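## Task

Lift each bottle with a green label from the tray and set it upright in a free crate slot. All other bottles must stay upright where they began, on the tray or in the crate. The crate and tray must not end up tilted or shifted. Nothing may count as placed if it only stays there because the robot holds it. Anything the robot is touching at the end must not sink more than about a fingernail's width once released.

## Robot and tools

Robot: one Kinova Gen3 arm with seven revolute joints (waist, shoulder, upper arm roll, elbow, forearm roll, wrist pitch, wrist roll) and a two-finger parallel gripper opening up to 50 mm. There is only one arm, so every motion argument describes that single gripper. Joint ranges in rad: waist and both roll joints and wrist roll -6.283 to 6.283, shoulder -2.250 to 2.250, elbow -2.580 to 2.580, wrist pitch -2.100 to 2.100. Load limits: 50.7 N m for the first four joints, 31.9 N m for the three wrist joints; a carried object's weight adds to this.

Frames. Results report end_effector_position (metres) and end_effector_quat_wxyz in the scene frame: origin on the table surface under the arm base, +z up, +y to the left when facing along +x. The base may sit slightly tilted, and the printed hand position grows less accurate far from the base. Motion commands, however, use the gripper's own axes: fingers point along gripper +z and close along gripper x. The reported point lies midway between the pads; fingertips extend 17.5 mm past it. Pure rotations pivot about that point, which is 25 mm off the last joint axis toward gripper -y.

execute_actions(actions): a list of actions run one after another. Each action is a table of up to 15 rows, one row per 1/30 s control step; if fewer rows are given the last one is repeated to fill 15 steps, so each action lasts 0.5 s. An empty list just returns the current state and images. A row has 9 numbers in [-1, 1]: dx, dy, dz, rx, ry, rz, position, force_limit, speed. The first six are an offset, not a pose: the desired gripper pose relative to where the gripper measured at the start of that action (for a call's first action, the last pose a result reported), expressed in gripper axes. Every row in a table is relative to that same start, not to the previous row. Scale: 1.0 equals 0.6 m for dx, dy, dz and 180 degrees for the rotation vector rx, ry, rz. Each step the commanded pose is clipped to at most 70 mm and 16 degrees from the measured pose, and after the action the arm only continues to the last clipped pose, so long moves need further actions. Position is given priority over orientation when both cannot be met. Optionally 7 more numbers (0 to 1) follow, a per-joint stiffness scale in Joint positions order, kept until changed; small moves at low stiffness may not start.

Gripper numbers in a row: position +1 = fully open 50 mm, about -0.65 = pads touching, -1 = close until blocked (use this to grip). force_limit maps -1/0/+1 to about 20/102/185 N per pad (actual can be ~17% higher). speed maps -1/0/+1 to 20/85/150 mm/s of gap change. Finger settings only change when position changes by 0.01 or more; to grip more gently, open first, then close with lower force.

move(target, speed, blocking): target is one row as above (9 numbers, optionally 16), an offset from the pose in the latest result that shows one, in gripper axes, same scale. It follows a straight path lasting 0.5 to 10 s (cut off at 10 s); speed in m/s from 0.002 to 0.5, default 0.25, rotation up to twice that in rad/s. It does not avoid obstacles and can overshoot speed, especially near full reach. Faster moves and targets deeper past a contact hit harder. Finger values are applied at the start. blocking=false returns after 0.5 s while motion continues; then use wait(0) or stop before any new action or move. The result adds a move: line (done, off_target, moving, held or fault), any limits (paced = pose clipped; held = some steps blocked, after which the arm may jump fast) and distance to target.

wait(seconds): 0 to 10, lets the scene run holding the last command; returns early if a move ends. stop(): brakes a running move (needs room; fingers keep moving). zoom_image(camera, region): camera is cam_high, cam_low or cam_wrist (each 504x504); region [x0, y0, x1, y1] in pixels from the top-left, at most 504 by 504. read_manual(section): only "licences". finished_scene(scene): pass the current scene's number to end it; irreversible; result tells whether the task succeeded and gives the next task.

Result lines: Hand target is the pose the controller is currently driving toward. A pose unreachable line means the clearance check (which treats any mount under the base as arm) altered or blocked the command. object_status: 0 moving, 1 blocked while opening, 2 blocked while closing (a proper grip), 3 reached requested position or pads met (usually nothing held). Any new position value resets it to 0 briefly. position_measured is in counts; opening in mm is about (250 - counts) x 0.202. Fingers re-close on their own if grip is lost, except after gripping at force_limit -1. Gripping a fixed, off-centre object lets the grip fade.

Faults: if contact torque reaches a joint's load limit, the arm halts 10 s and the rest of the call is skipped. Holding loads heats motors: MOTOR HOT warns from 60 °C, and at 75 °C an OVER-TEMPERATURE FAULT lets the arm sag. The robot keeps its last command while you think, and occasional disturbances may pull on a held object or nudge loose ones.

Typical sequence: inspect images, move above a target bottle, open, descend around its neck or body, close with -1 and confirm status 2, lift clear, travel over an empty crate slot, lower until seated upright, open, rise away, then verify nothing sits tilted and finish. Avoid drops, slamming into the crate or tray, pushing them, toppling other bottles, and anything leaving the table.

Each tool is called as name([rows], argument=value, ...), one row to a line, values as JSON.

## Session

execute_actions(actions=[])

Scene clock: 0.00 s.
end_effector_position=(+0.2106, +0.3719, +0.1215) position_measured=3 object_status=3 end_effector_quat_wxyz=(-0.108, -0.275, +0.910, -0.290)
Joint positions: [-1.489  1.036 -0.055  1.149  0.391  1.717  1.943]
Joint velocities: [ 0.     0.001 -0.    -0.    -0.     0.001  0.   ]
Motor temperatures (°C, as the motors report them): [38 38 34 38 44 45 47]
Hand target: +0.211, +0.372, +0.122; -0.108, -0.275, +0.910, -0.290
Joint stiffness scale: [1. 1. 1. 1. 1. 1. 1.]

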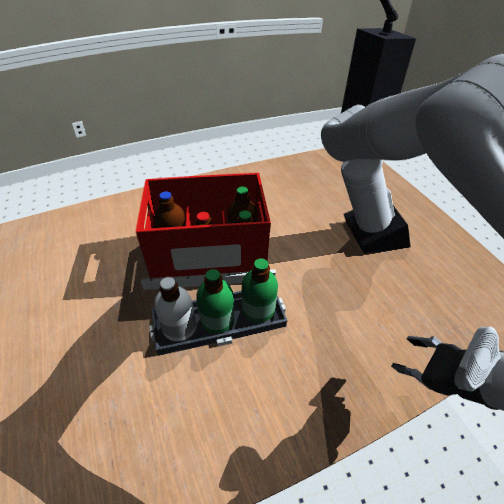

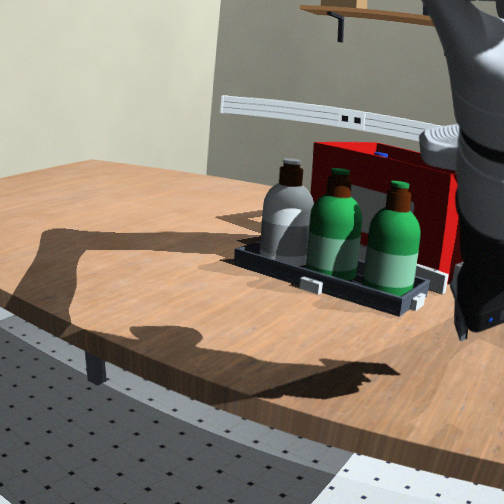

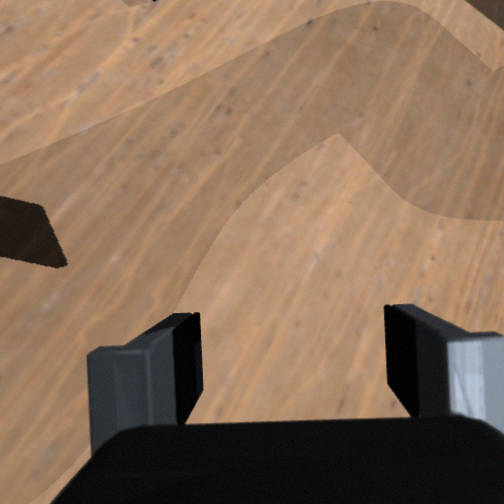

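move(target=[0.159,-0.446,-0.351,-0.191,-0.071,0.181,1,0,0])

move(target=[-0.25,-0.25,0,0,0,0,1,0,0])

Scene clock: 2.80 s.
end_effector_position=(+0.2897, +0.2727, +0.4482) position_measured=3 object_status=3 end_effector_quat_wxyz=(-0.005, -0.005, +1.000, -0.000)
Joint positions: [-1.702  0.153 -0.075  1.288  0.446  1.872  1.473]
Joint velocities: [-0.012 -0.003 -0.001 -0.001 -0.     0.     0.   ]
Motor temperatures (°C, as the motors report them): [38 39 34 38 44 45 47]
Hand target: +0.291, +0.272, +0.450; -0.002, +0.000, +1.000, +0.001
Off the commanded pose: 0.003 m, 1 deg.
Joint stiffness scale: [1. 1. 1. 1. 1. 1. 1.]
move: done

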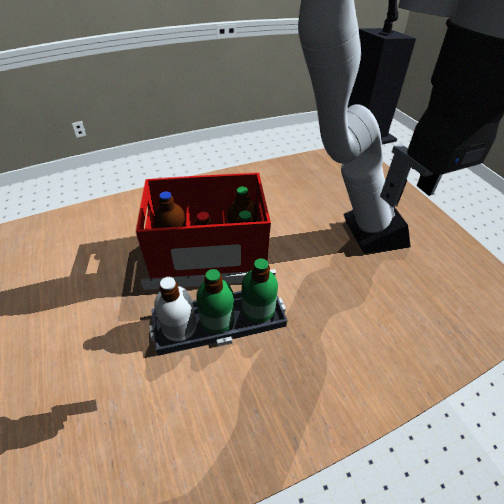

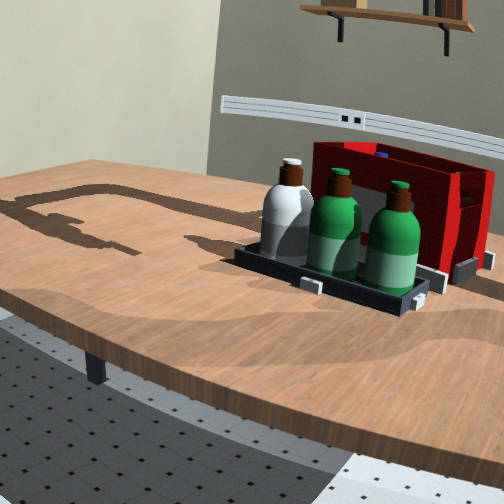

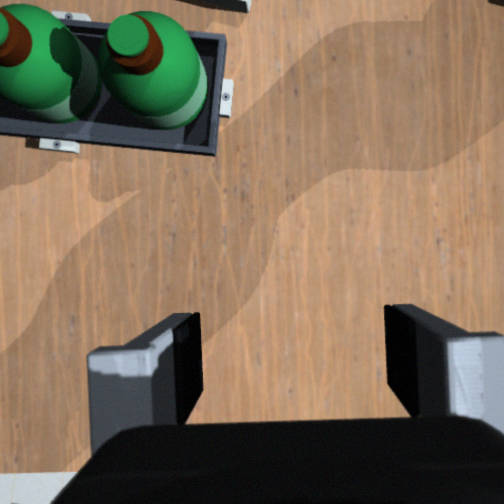

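Scene clock: 4.13 s.
end_effector_position=(+0.4387, +0.1289, +0.4462) position_measured=3 object_status=3 end_effector_quat_wxyz=(-0.006, -0.005, +1.000, +0.003)
Joint positions: [-1.524 -0.119  0.164  1.306  0.504  1.909  1.976]
Joint velocities: [ 0.004 -0.003 -0.    -0.002 -0.     0.     0.001]
Motor temperatures (°C, as the motors report them): [38 39 34 38 44 45 47]
Hand target: +0.441, +0.125, +0.447; -0.005, -0.005, +1.000, +0.001
Off the commanded pose: 0.005 m, 0 deg.
Joint stiffness scale: [1. 1. 1. 1. 1. 1. 1.]
move: off_target

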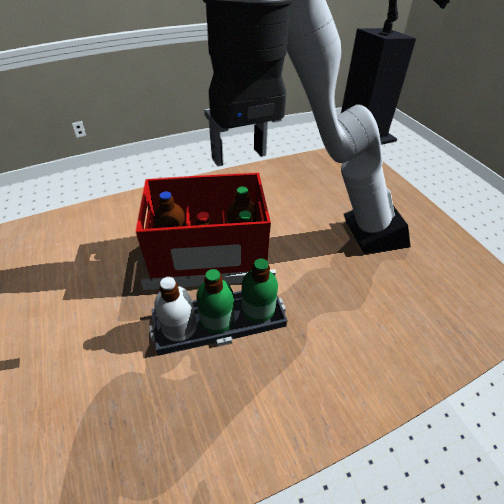

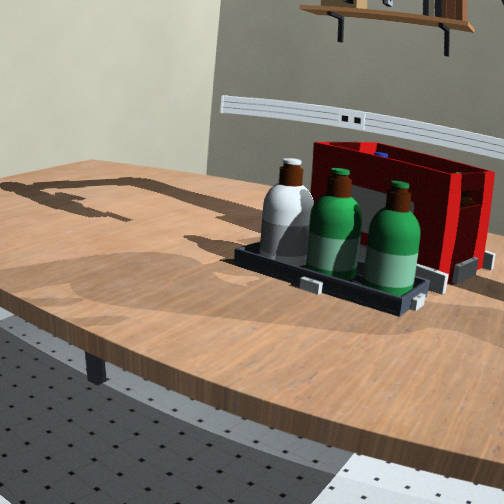

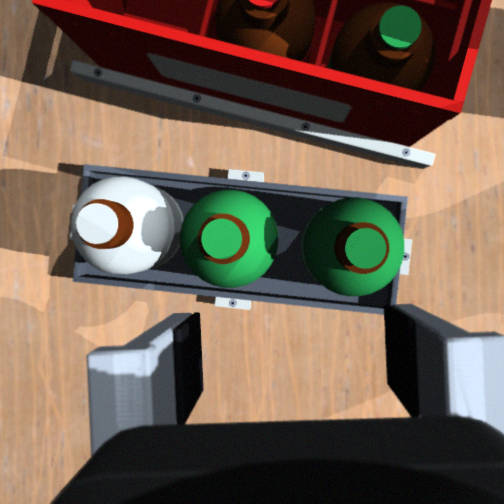

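move(target=[-0.02,-0.32,0,0,0,0,1,0,0])

Scene clock: 5.70 s.
end_effector_position=(+0.4518, -0.0583, +0.4446) position_measured=3 object_status=3 end_effector_quat_wxyz=(-0.006, -0.005, +1.000, +0.006)
Joint positions: [-1.486 -0.473  0.213  1.404  0.633  2.067  2.21 ]
Joint velocities: [ 0.    -0.007 -0.001 -0.001  0.     0.    -0.001]
Motor temperatures (°C, as the motors report them): [38 39 34 38 44 45 47]
Hand target: +0.453, -0.063, +0.445; -0.006, -0.005, +1.000, +0.003
Off the commanded pose: 0.005 m, 0 deg.
Joint stiffness scale: [1. 1. 1. 1. 1. 1. 1.]
move: off_target

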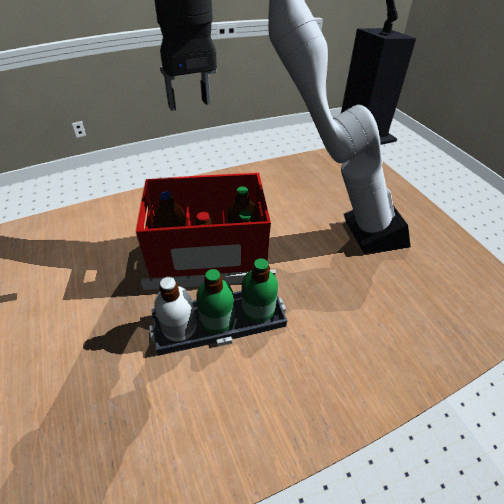

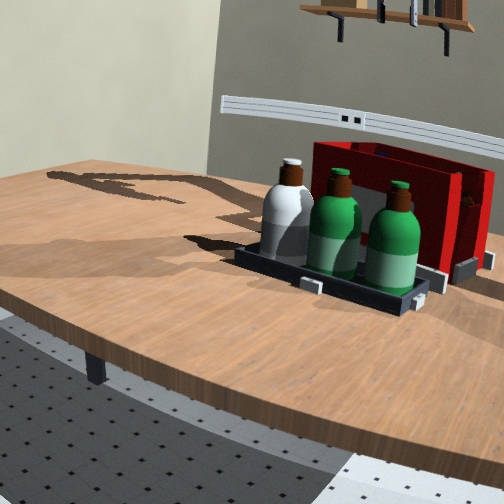

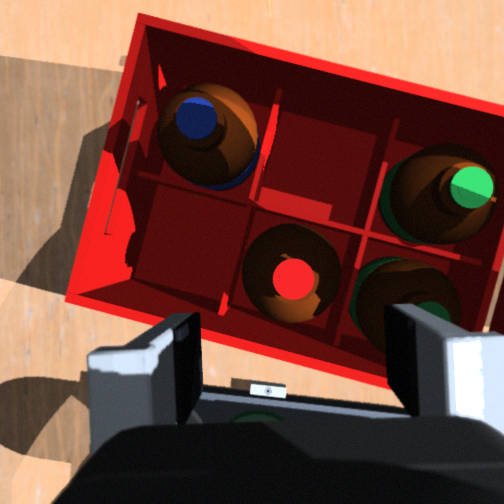

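move(target=[0.1,0.28,0.28,0.004,0.004,0.087,1,0,0])

Scene clock: 7.73 s.
end_effector_position=(+0.3900, +0.1098, +0.2813) position_measured=3 object_status=3 end_effector_quat_wxyz=(-0.010, +0.125, +0.992, -0.001)
Joint positions: [-1.487 -0.22   0.274  1.905  0.51   1.409  1.602]
Joint velocities: [ 0.004  0.009 -0.     0.     0.    -0.001 -0.   ]
Motor temperatures (°C, as the motors report them): [38 39 34 38 44 45 47]
Hand target: +0.388, +0.110, +0.279; -0.013, +0.132, +0.991, -0.002
Off the commanded pose: 0.003 m, 1 deg.
Joint stiffness scale: [1. 1. 1. 1. 1. 1. 1.]
move: done

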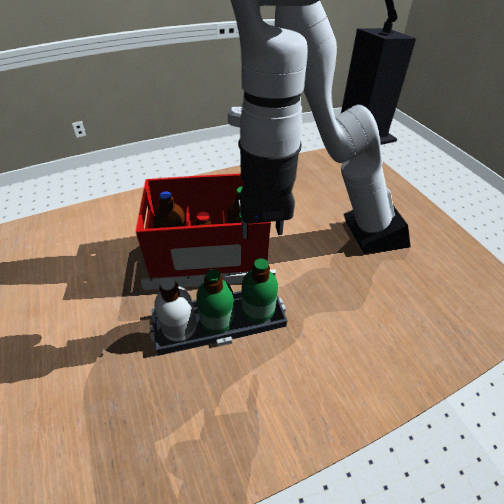

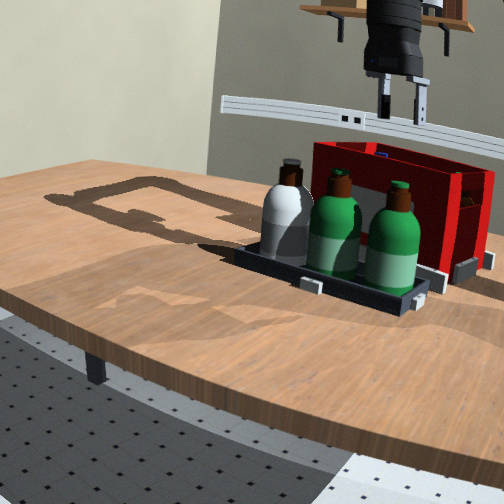

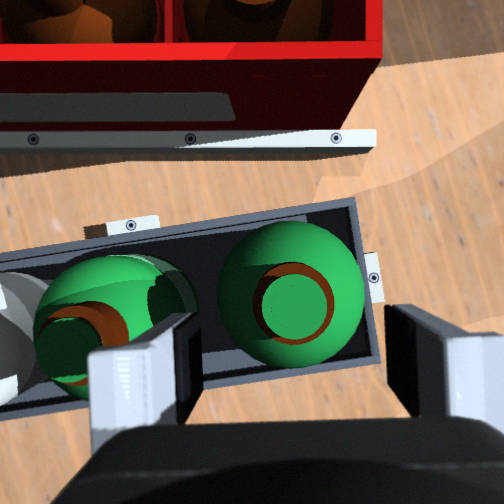

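move(target=[0.003,-0.004,0.13,0,-0.007,0,1,0,0], speed=0.12)

Scene clock: 9.17 s.
end_effector_position=(+0.3848, +0.1091, +0.2054) position_measured=3 object_status=3 end_effector_quat_wxyz=(-0.001, +0.121, +0.993, -0.001)
Joint positions: [-1.449 -0.157  0.365  2.096  0.563  1.128  1.587]
Joint velocities: [ 0.012  0.008 -0.     0.001 -0.    -0.004  0.   ]
Motor temperatures (°C, as the motors report them): [38 39 34 38 44 45 47]
Hand target: +0.386, +0.108, +0.203; +0.001, +0.126, +0.992, -0.002
Off the commanded pose: 0.003 m, 1 deg.
Joint stiffness scale: [1. 1. 1. 1. 1. 1. 1.]
move: done

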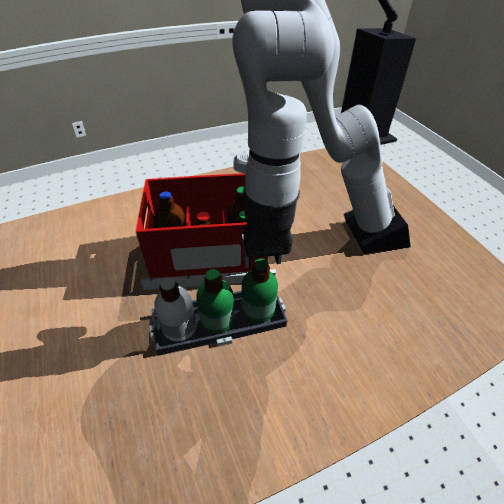

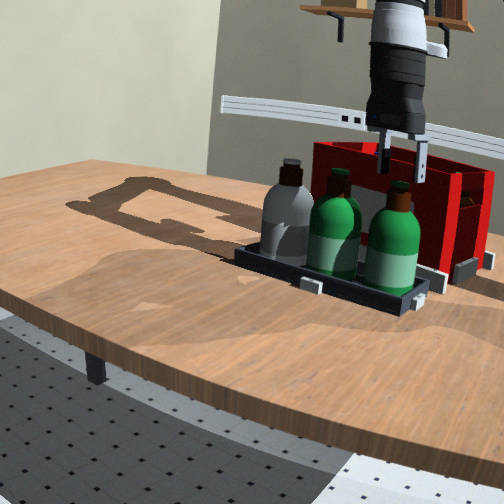

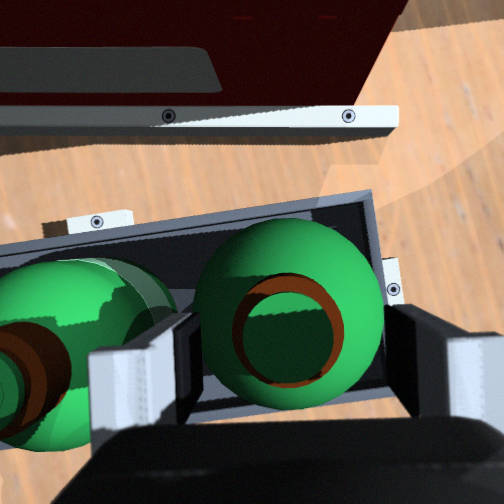

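move(target=[-0.003,-0.005,0.067,0,0,0,1,0,0], speed=0.08)

execute_actions([
  [[0,0,0,0,0,0,-1,-0.4,0]],
  [[0,0,0,0,0,0,-1,-0.4,0]],
])

move(target=[0,0,-0.42,0,0,0,-1,-0.4,0])

Scene clock: 10.37 s.
end_effector_position=(+0.3840, +0.1075, +0.1673) position_measured=3 object_status=3 end_effector_quat_wxyz=(-0.003, +0.126, +0.992, +0.001)
Joint positions: [-1.423 -0.101  0.437  2.169  0.58   0.968  1.595]
Joint velocities: [ 0.002  0.009  0.     0.001 -0.    -0.002 -0.   ]
Motor temperatures (°C, as the motors report them): [38 39 34 38 44 45 47]
Hand target: +0.386, +0.106, +0.165; -0.001, +0.121, +0.993, -0.001
Off the commanded pose: 0.003 m, 1 deg.
Joint stiffness scale: [1. 1. 1. 1. 1. 1. 1.]
move: done

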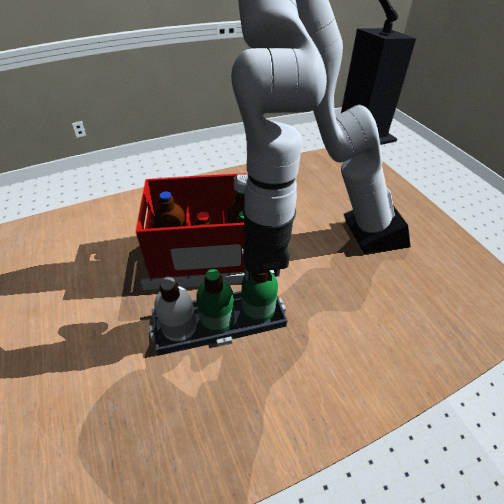

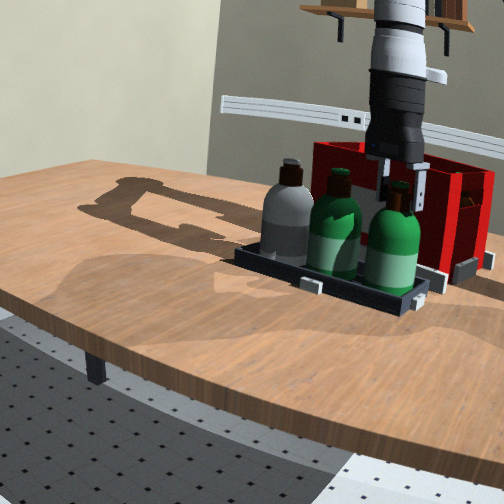

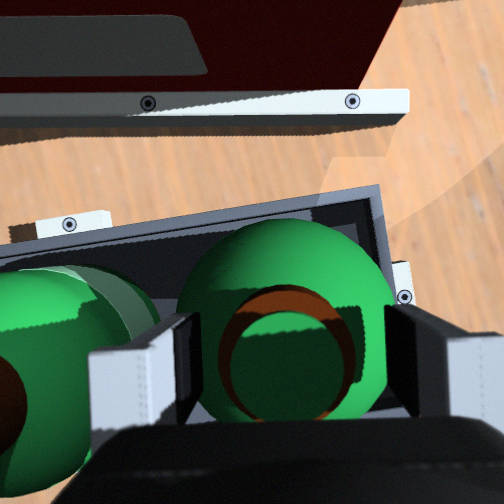

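Scene clock: 11.37 s.
end_effector_position=(+0.3840, +0.1075, +0.1673) position_measured=87 object_status=2 end_effector_quat_wxyz=(-0.003, +0.126, +0.992, +0.001)
Joint positions: [-1.423 -0.101  0.437  2.169  0.58   0.968  1.595]
Joint velocities: [-0.    -0.     0.     0.     0.    -0.001  0.   ]
Motor temperatures (°C, as the motors report them): [38 39 34 38 44 45 47]
Hand target: +0.384, +0.108, +0.167; -0.003, +0.126, +0.992, +0.001
Off the commanded pose: 0.000 m, 0 deg.
Joint stiffness scale: [1. 1. 1. 1. 1. 1. 1.]

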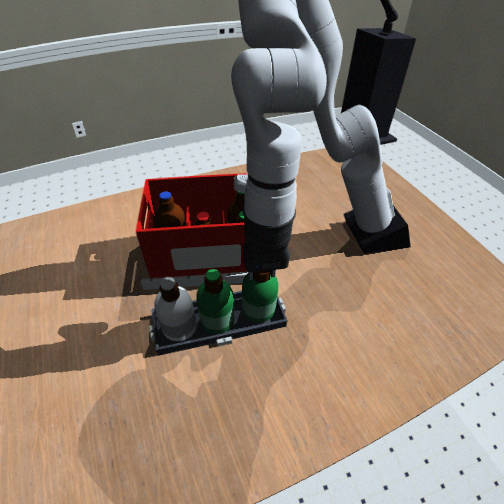

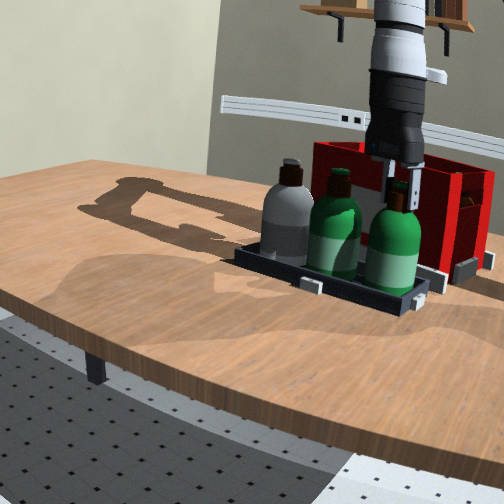

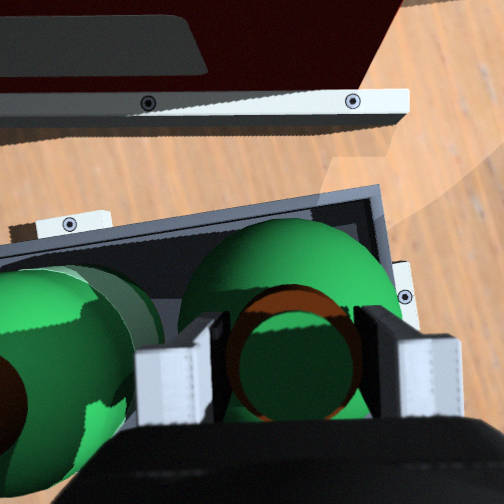

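Scene clock: 12.87 s.
end_effector_position=(+0.3879, +0.1061, +0.4179) position_measured=87 object_status=2 end_effector_quat_wxyz=(-0.001, +0.124, +0.992, +0.002)
Joint positions: [-1.511 -0.228  0.053  1.538  0.495  1.844  1.572]
Joint velocities: [-0.     0.006 -0.001 -0.005 -0.     0.003  0.001]
Motor temperatures (°C, as the motors report them): [38 39 34 38 44 45 47]
Hand target: +0.385, +0.107, +0.419; -0.003, +0.125, +0.992, +0.001
Off the commanded pose: 0.003 m, 0 deg.
Joint stiffness scale: [1. 1. 1. 1. 1. 1. 1.]
move: done

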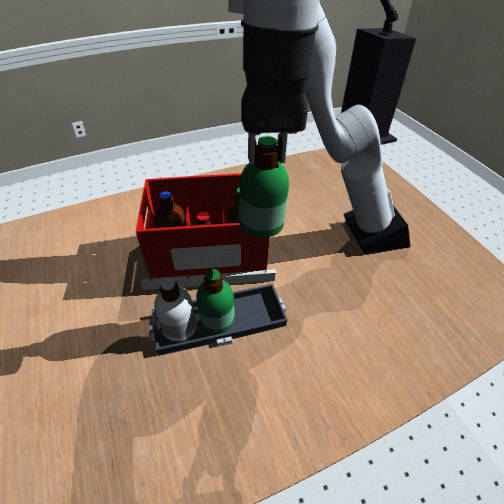

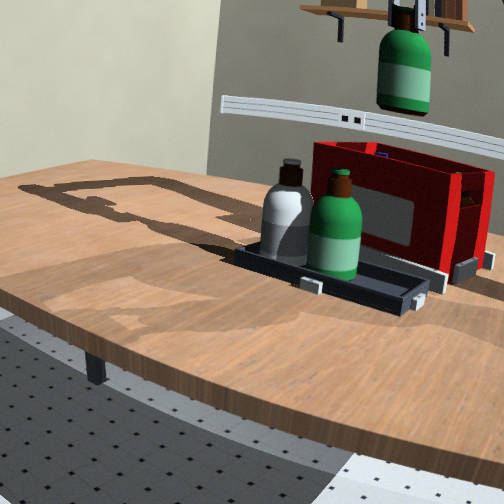

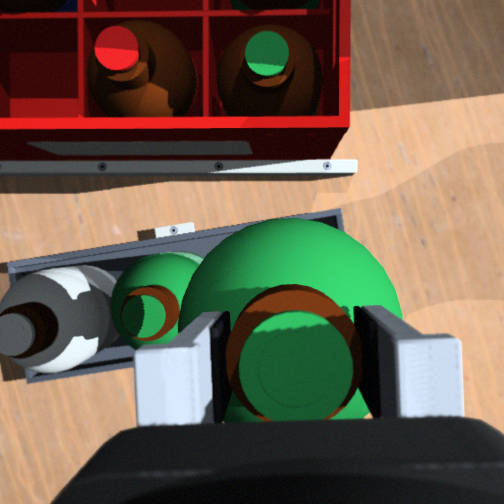

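move(target=[-0.1525,-0.395,0.03,0,0,0.008,-1,-0.4,0], speed=0.2)

Scene clock: 15.03 s.
end_effector_position=(+0.4183, -0.1420, +0.3988) position_measured=87 object_status=2 end_effector_quat_wxyz=(-0.001, +0.137, +0.991, +0.004)
Joint positions: [-1.484 -0.709  0.206  1.597  0.706  2.092  1.957]
Joint velocities: [ 0.001 -0.012 -0.001 -0.003  0.     0.     0.   ]
Motor temperatures (°C, as the motors report them): [38 39 34 38 44 45 47]
Hand target: +0.419, -0.145, +0.398; -0.001, +0.135, +0.991, +0.003
Off the commanded pose: 0.004 m, 0 deg.
Joint stiffness scale: [1. 1. 1. 1. 1. 1. 1.]
move: off_target

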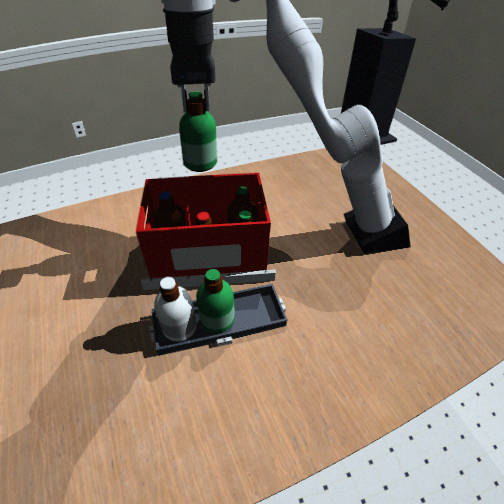

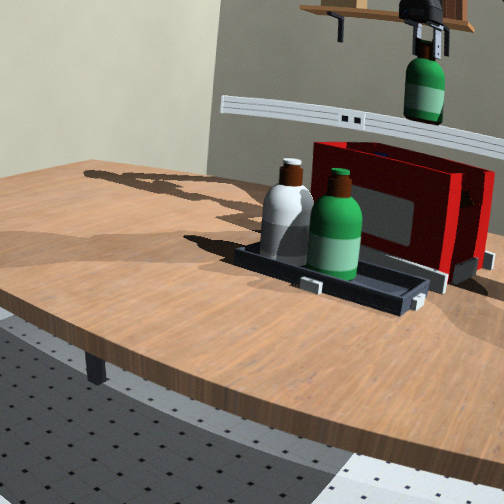

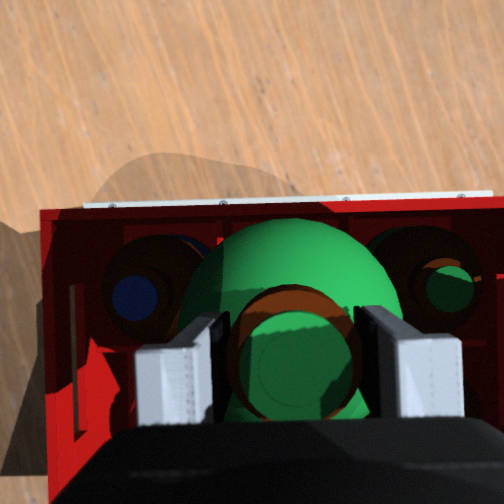

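Well centred.

move(target=[-0.003,0,0.22,0.002,0,0,-1,-0.4,0], speed=0.12)

move(target=[-0.003,0,0.14,0,0,0,-1,-0.4,0], speed=0.07)

Scene clock: 16.90 s.
end_effector_position=(+0.4189, -0.1406, +0.2686) position_measured=87 object_status=2 end_effector_quat_wxyz=(-0.003, +0.132, +0.991, +0.001)
Joint positions: [-1.532 -0.827  0.436  1.954  0.796  1.794  1.92 ]
Joint velocities: [ 0.    -0.001  0.     0.002  0.    -0.008 -0.   ]
Motor temperatures (°C, as the motors report them): [38 39 34 38 44 45 47]
Hand target: +0.420, -0.141, +0.267; -0.001, +0.137, +0.991, +0.001
Off the commanded pose: 0.002 m, 1 deg.
Joint stiffness scale: [1. 1. 1. 1. 1. 1. 1.]
move: done

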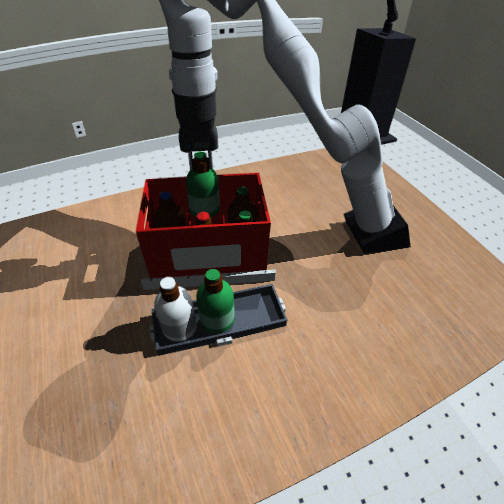

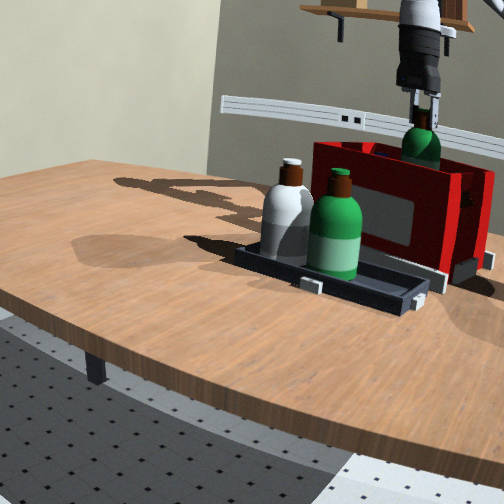

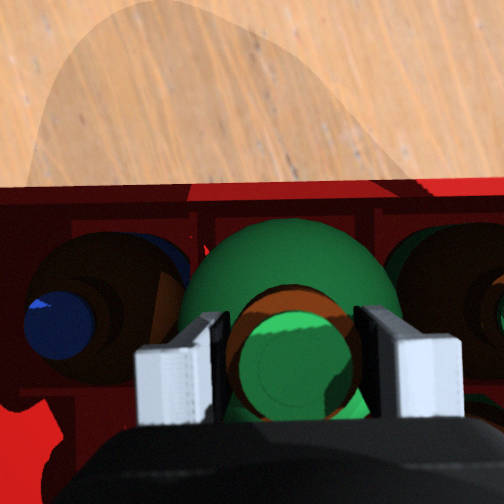

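Scene clock: 18.43 s.
end_effector_position=(+0.4191, -0.1409, +0.1864) position_measured=87 object_status=2 end_effector_quat_wxyz=(-0.006, +0.129, +0.992, +0.000)
Joint positions: [-1.579 -0.875  0.638  2.123  0.915  1.604  1.899]
Joint velocities: [ 0.     0.     0.001  0.001 -0.    -0.011  0.002]
Motor temperatures (°C, as the motors report them): [38 39 34 38 44 45 47]
Hand target: +0.420, -0.141, +0.185; -0.004, +0.132, +0.991, +0.001
Off the commanded pose: 0.002 m, 0 deg.
Joint stiffness scale: [1. 1. 1. 1. 1. 1. 1.]
move: done

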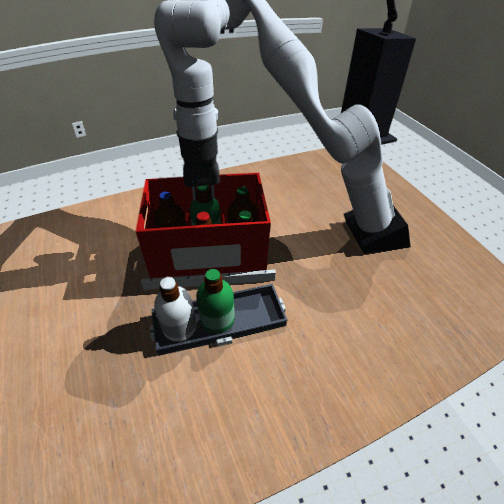

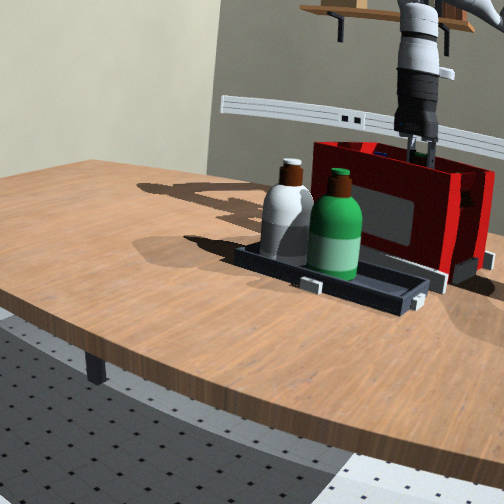

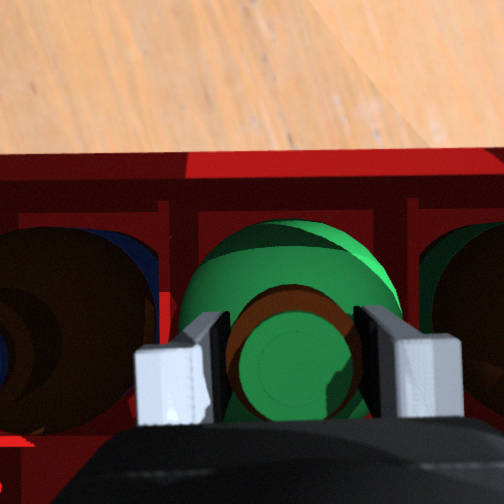

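move(target=[0,0,0.035,0,-0.003,0,-1,-0.4,0], speed=0.03)

execute_actions([
  [[0,0,0,0,0,0,1,-0.4,0]],
])

move(target=[0,0,-0.16,0,0,0,1,-0.4,0])

move(target=[0.004,0.412,0,0,0,0,1,-0.4,0])

move(target=[0,0,0.09,0,0,0,1,-0.4,0], speed=0.12)

Scene clock: 19.67 s.
end_effector_position=(+0.4185, -0.1416, +0.1698) position_measured=87 object_status=2 end_effector_quat_wxyz=(-0.002, +0.126, +0.992, -0.002)
Joint positions: [-1.587 -0.881  0.68   2.161  0.95   1.563  1.891]
Joint velocities: [-0.001  0.    -0.     0.     0.     0.001 -0.002]
Motor temperatures (°C, as the motors report them): [38 39 34 38 44 45 47]
Hand target: +0.419, -0.141, +0.166; -0.001, +0.129, +0.992, -0.000
Off the commanded pose: 0.004 m, 0 deg.
Joint stiffness scale: [1. 1. 1. 1. 1. 1. 1.]
move: off_target

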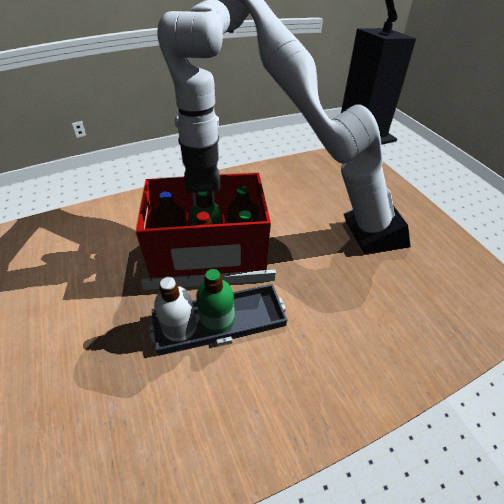

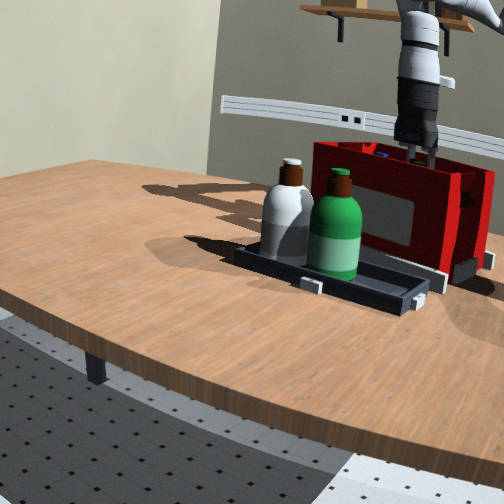

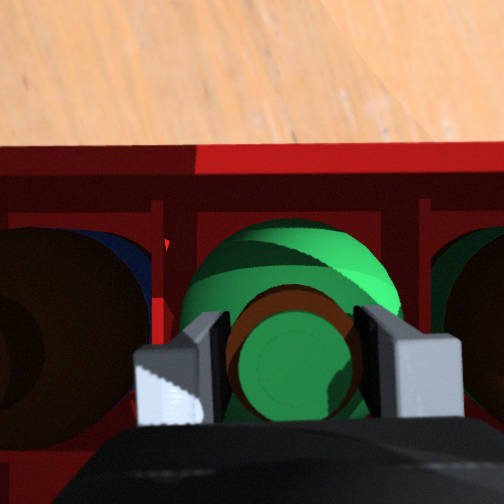

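Scene clock: 20.17 s.
end_effector_position=(+0.4185, -0.1416, +0.1698) position_measured=3 object_status=3 end_effector_quat_wxyz=(-0.002, +0.126, +0.992, -0.002)
Joint positions: [-1.587 -0.881  0.68   2.161  0.95   1.563  1.891]
Joint velocities: [ 0.     0.    -0.    -0.     0.    -0.     0.001]
Motor temperatures (°C, as the motors report them): [38 39 34 38 44 45 47]
Hand target: +0.419, -0.142, +0.170; -0.002, +0.126, +0.992, -0.002
Off the commanded pose: 0.000 m, 0 deg.
Joint stiffness scale: [1. 1. 1. 1. 1. 1. 1.]

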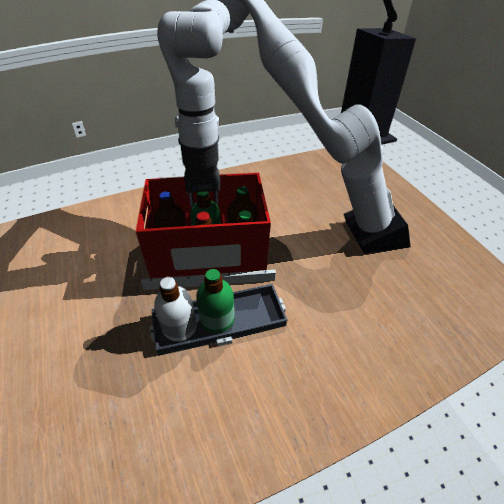

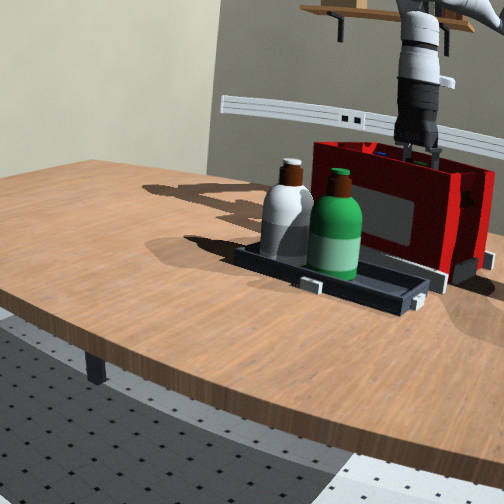

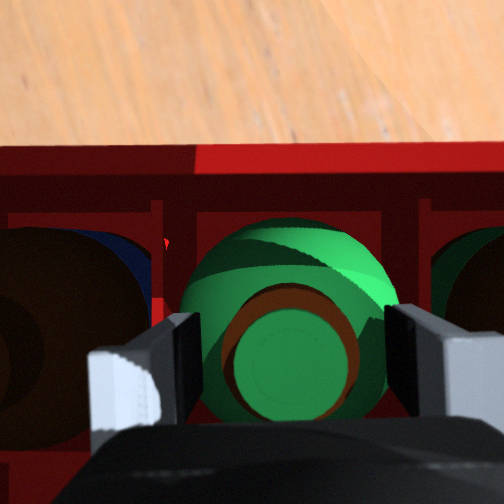

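Scene clock: 21.07 s.
end_effector_position=(+0.4201, -0.1418, +0.2639) position_measured=3 object_status=3 end_effector_quat_wxyz=(-0.000, +0.129, +0.992, -0.001)
Joint positions: [-1.515 -0.823  0.447  1.967  0.802  1.768  1.937]
Joint velocities: [ 0.001  0.    -0.001 -0.002 -0.     0.005 -0.001]
Motor temperatures (°C, as the motors report them): [38 39 34 38 44 45 47]
Hand target: +0.419, -0.141, +0.266; -0.002, +0.125, +0.992, -0.002
Off the commanded pose: 0.002 m, 0 deg.
Joint stiffness scale: [1. 1. 1. 1. 1. 1. 1.]
move: done

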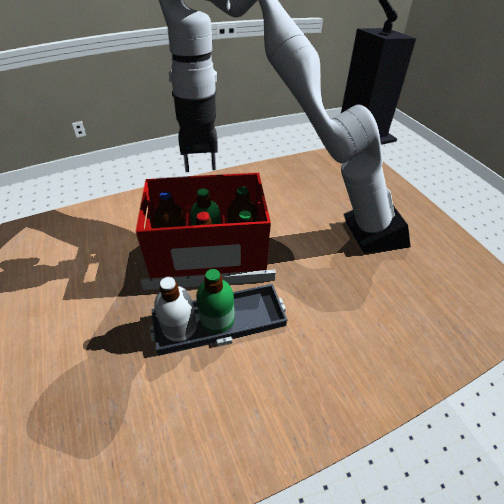

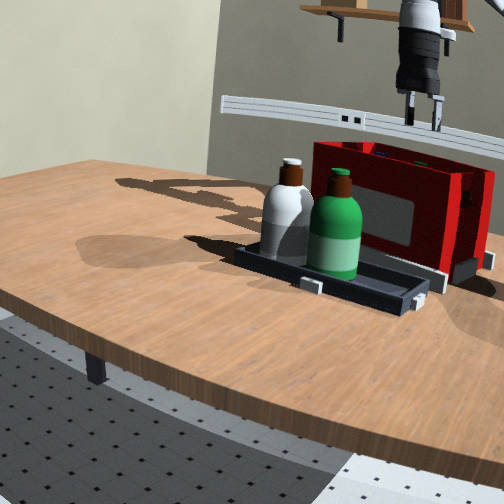

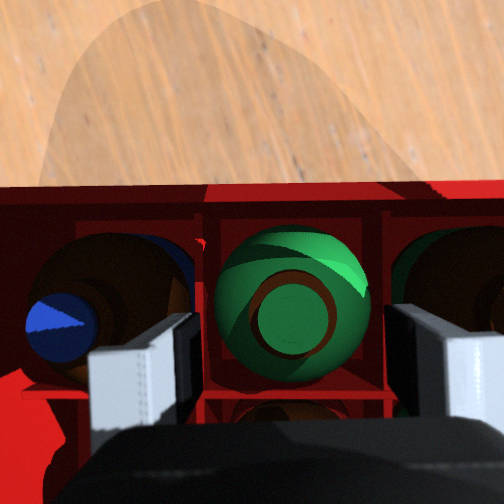

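Scene clock: 22.67 s.
end_effector_position=(+0.4806, +0.0943, +0.2635) position_measured=3 object_status=3 end_effector_quat_wxyz=(+0.002, +0.134, +0.991, -0.004)
Joint positions: [-1.817 -0.198  0.806  1.764  0.598  1.384  1.79 ]
Joint velocities: [-0.011  0.009  0.007 -0.001 -0.     0.    -0.   ]
Motor temperatures (°C, as the motors report them): [38 39 34 38 44 45 47]
Hand target: +0.481, +0.097, +0.264; +0.000, +0.130, +0.991, -0.002
Off the commanded pose: 0.004 m, 1 deg.
Joint stiffness scale: [1. 1. 1. 1. 1. 1. 1.]
move: off_target

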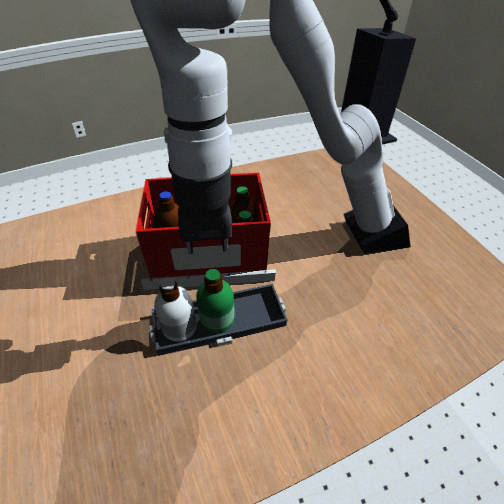

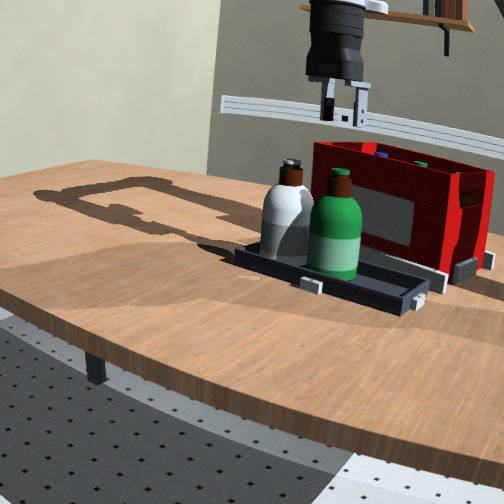

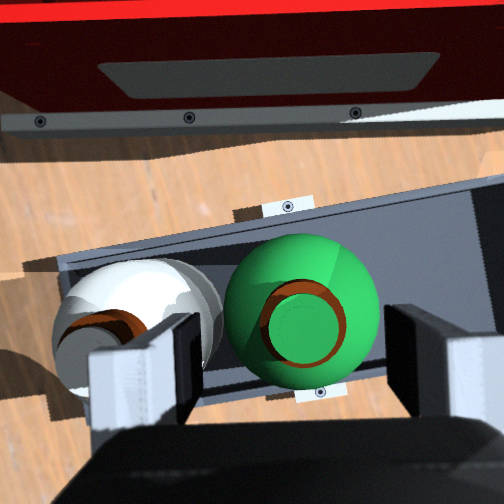

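Scene clock: 23.53 s.
end_effector_position=(+0.4828, +0.0920, +0.2110) position_measured=3 object_status=3 end_effector_quat_wxyz=(+0.004, +0.139, +0.990, -0.005)
Joint positions: [-1.822 -0.136  0.96   1.869  0.579  1.176  1.83 ]
Joint velocities: [-0.007  0.011  0.005 -0.    -0.001 -0.001  0.001]
Motor temperatures (°C, as the motors report them): [38 39 34 38 44 45 47]
Hand target: +0.481, +0.094, +0.210; +0.002, +0.134, +0.991, -0.004
Off the commanded pose: 0.003 m, 1 deg.
Joint stiffness scale: [1. 1. 1. 1. 1. 1. 1.]
move: done

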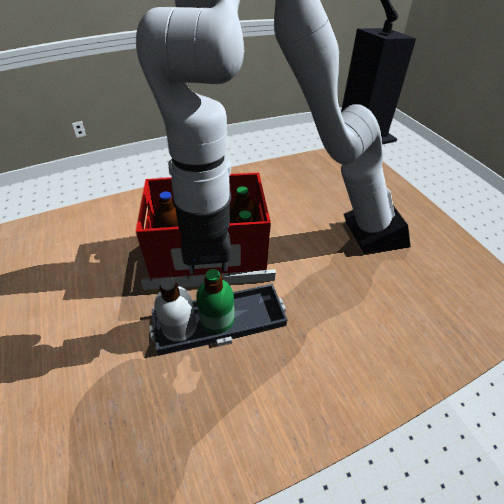

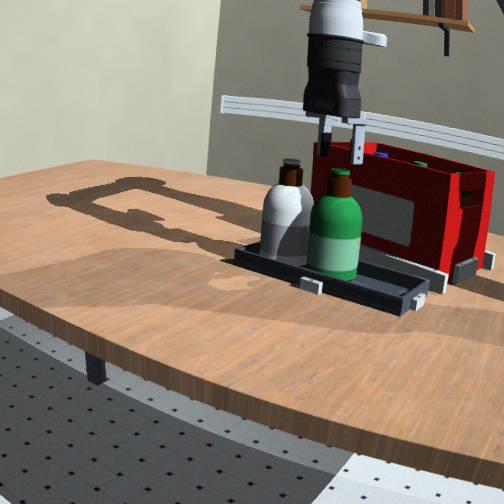

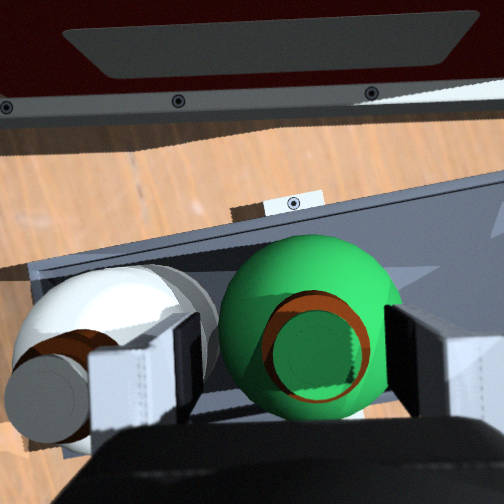

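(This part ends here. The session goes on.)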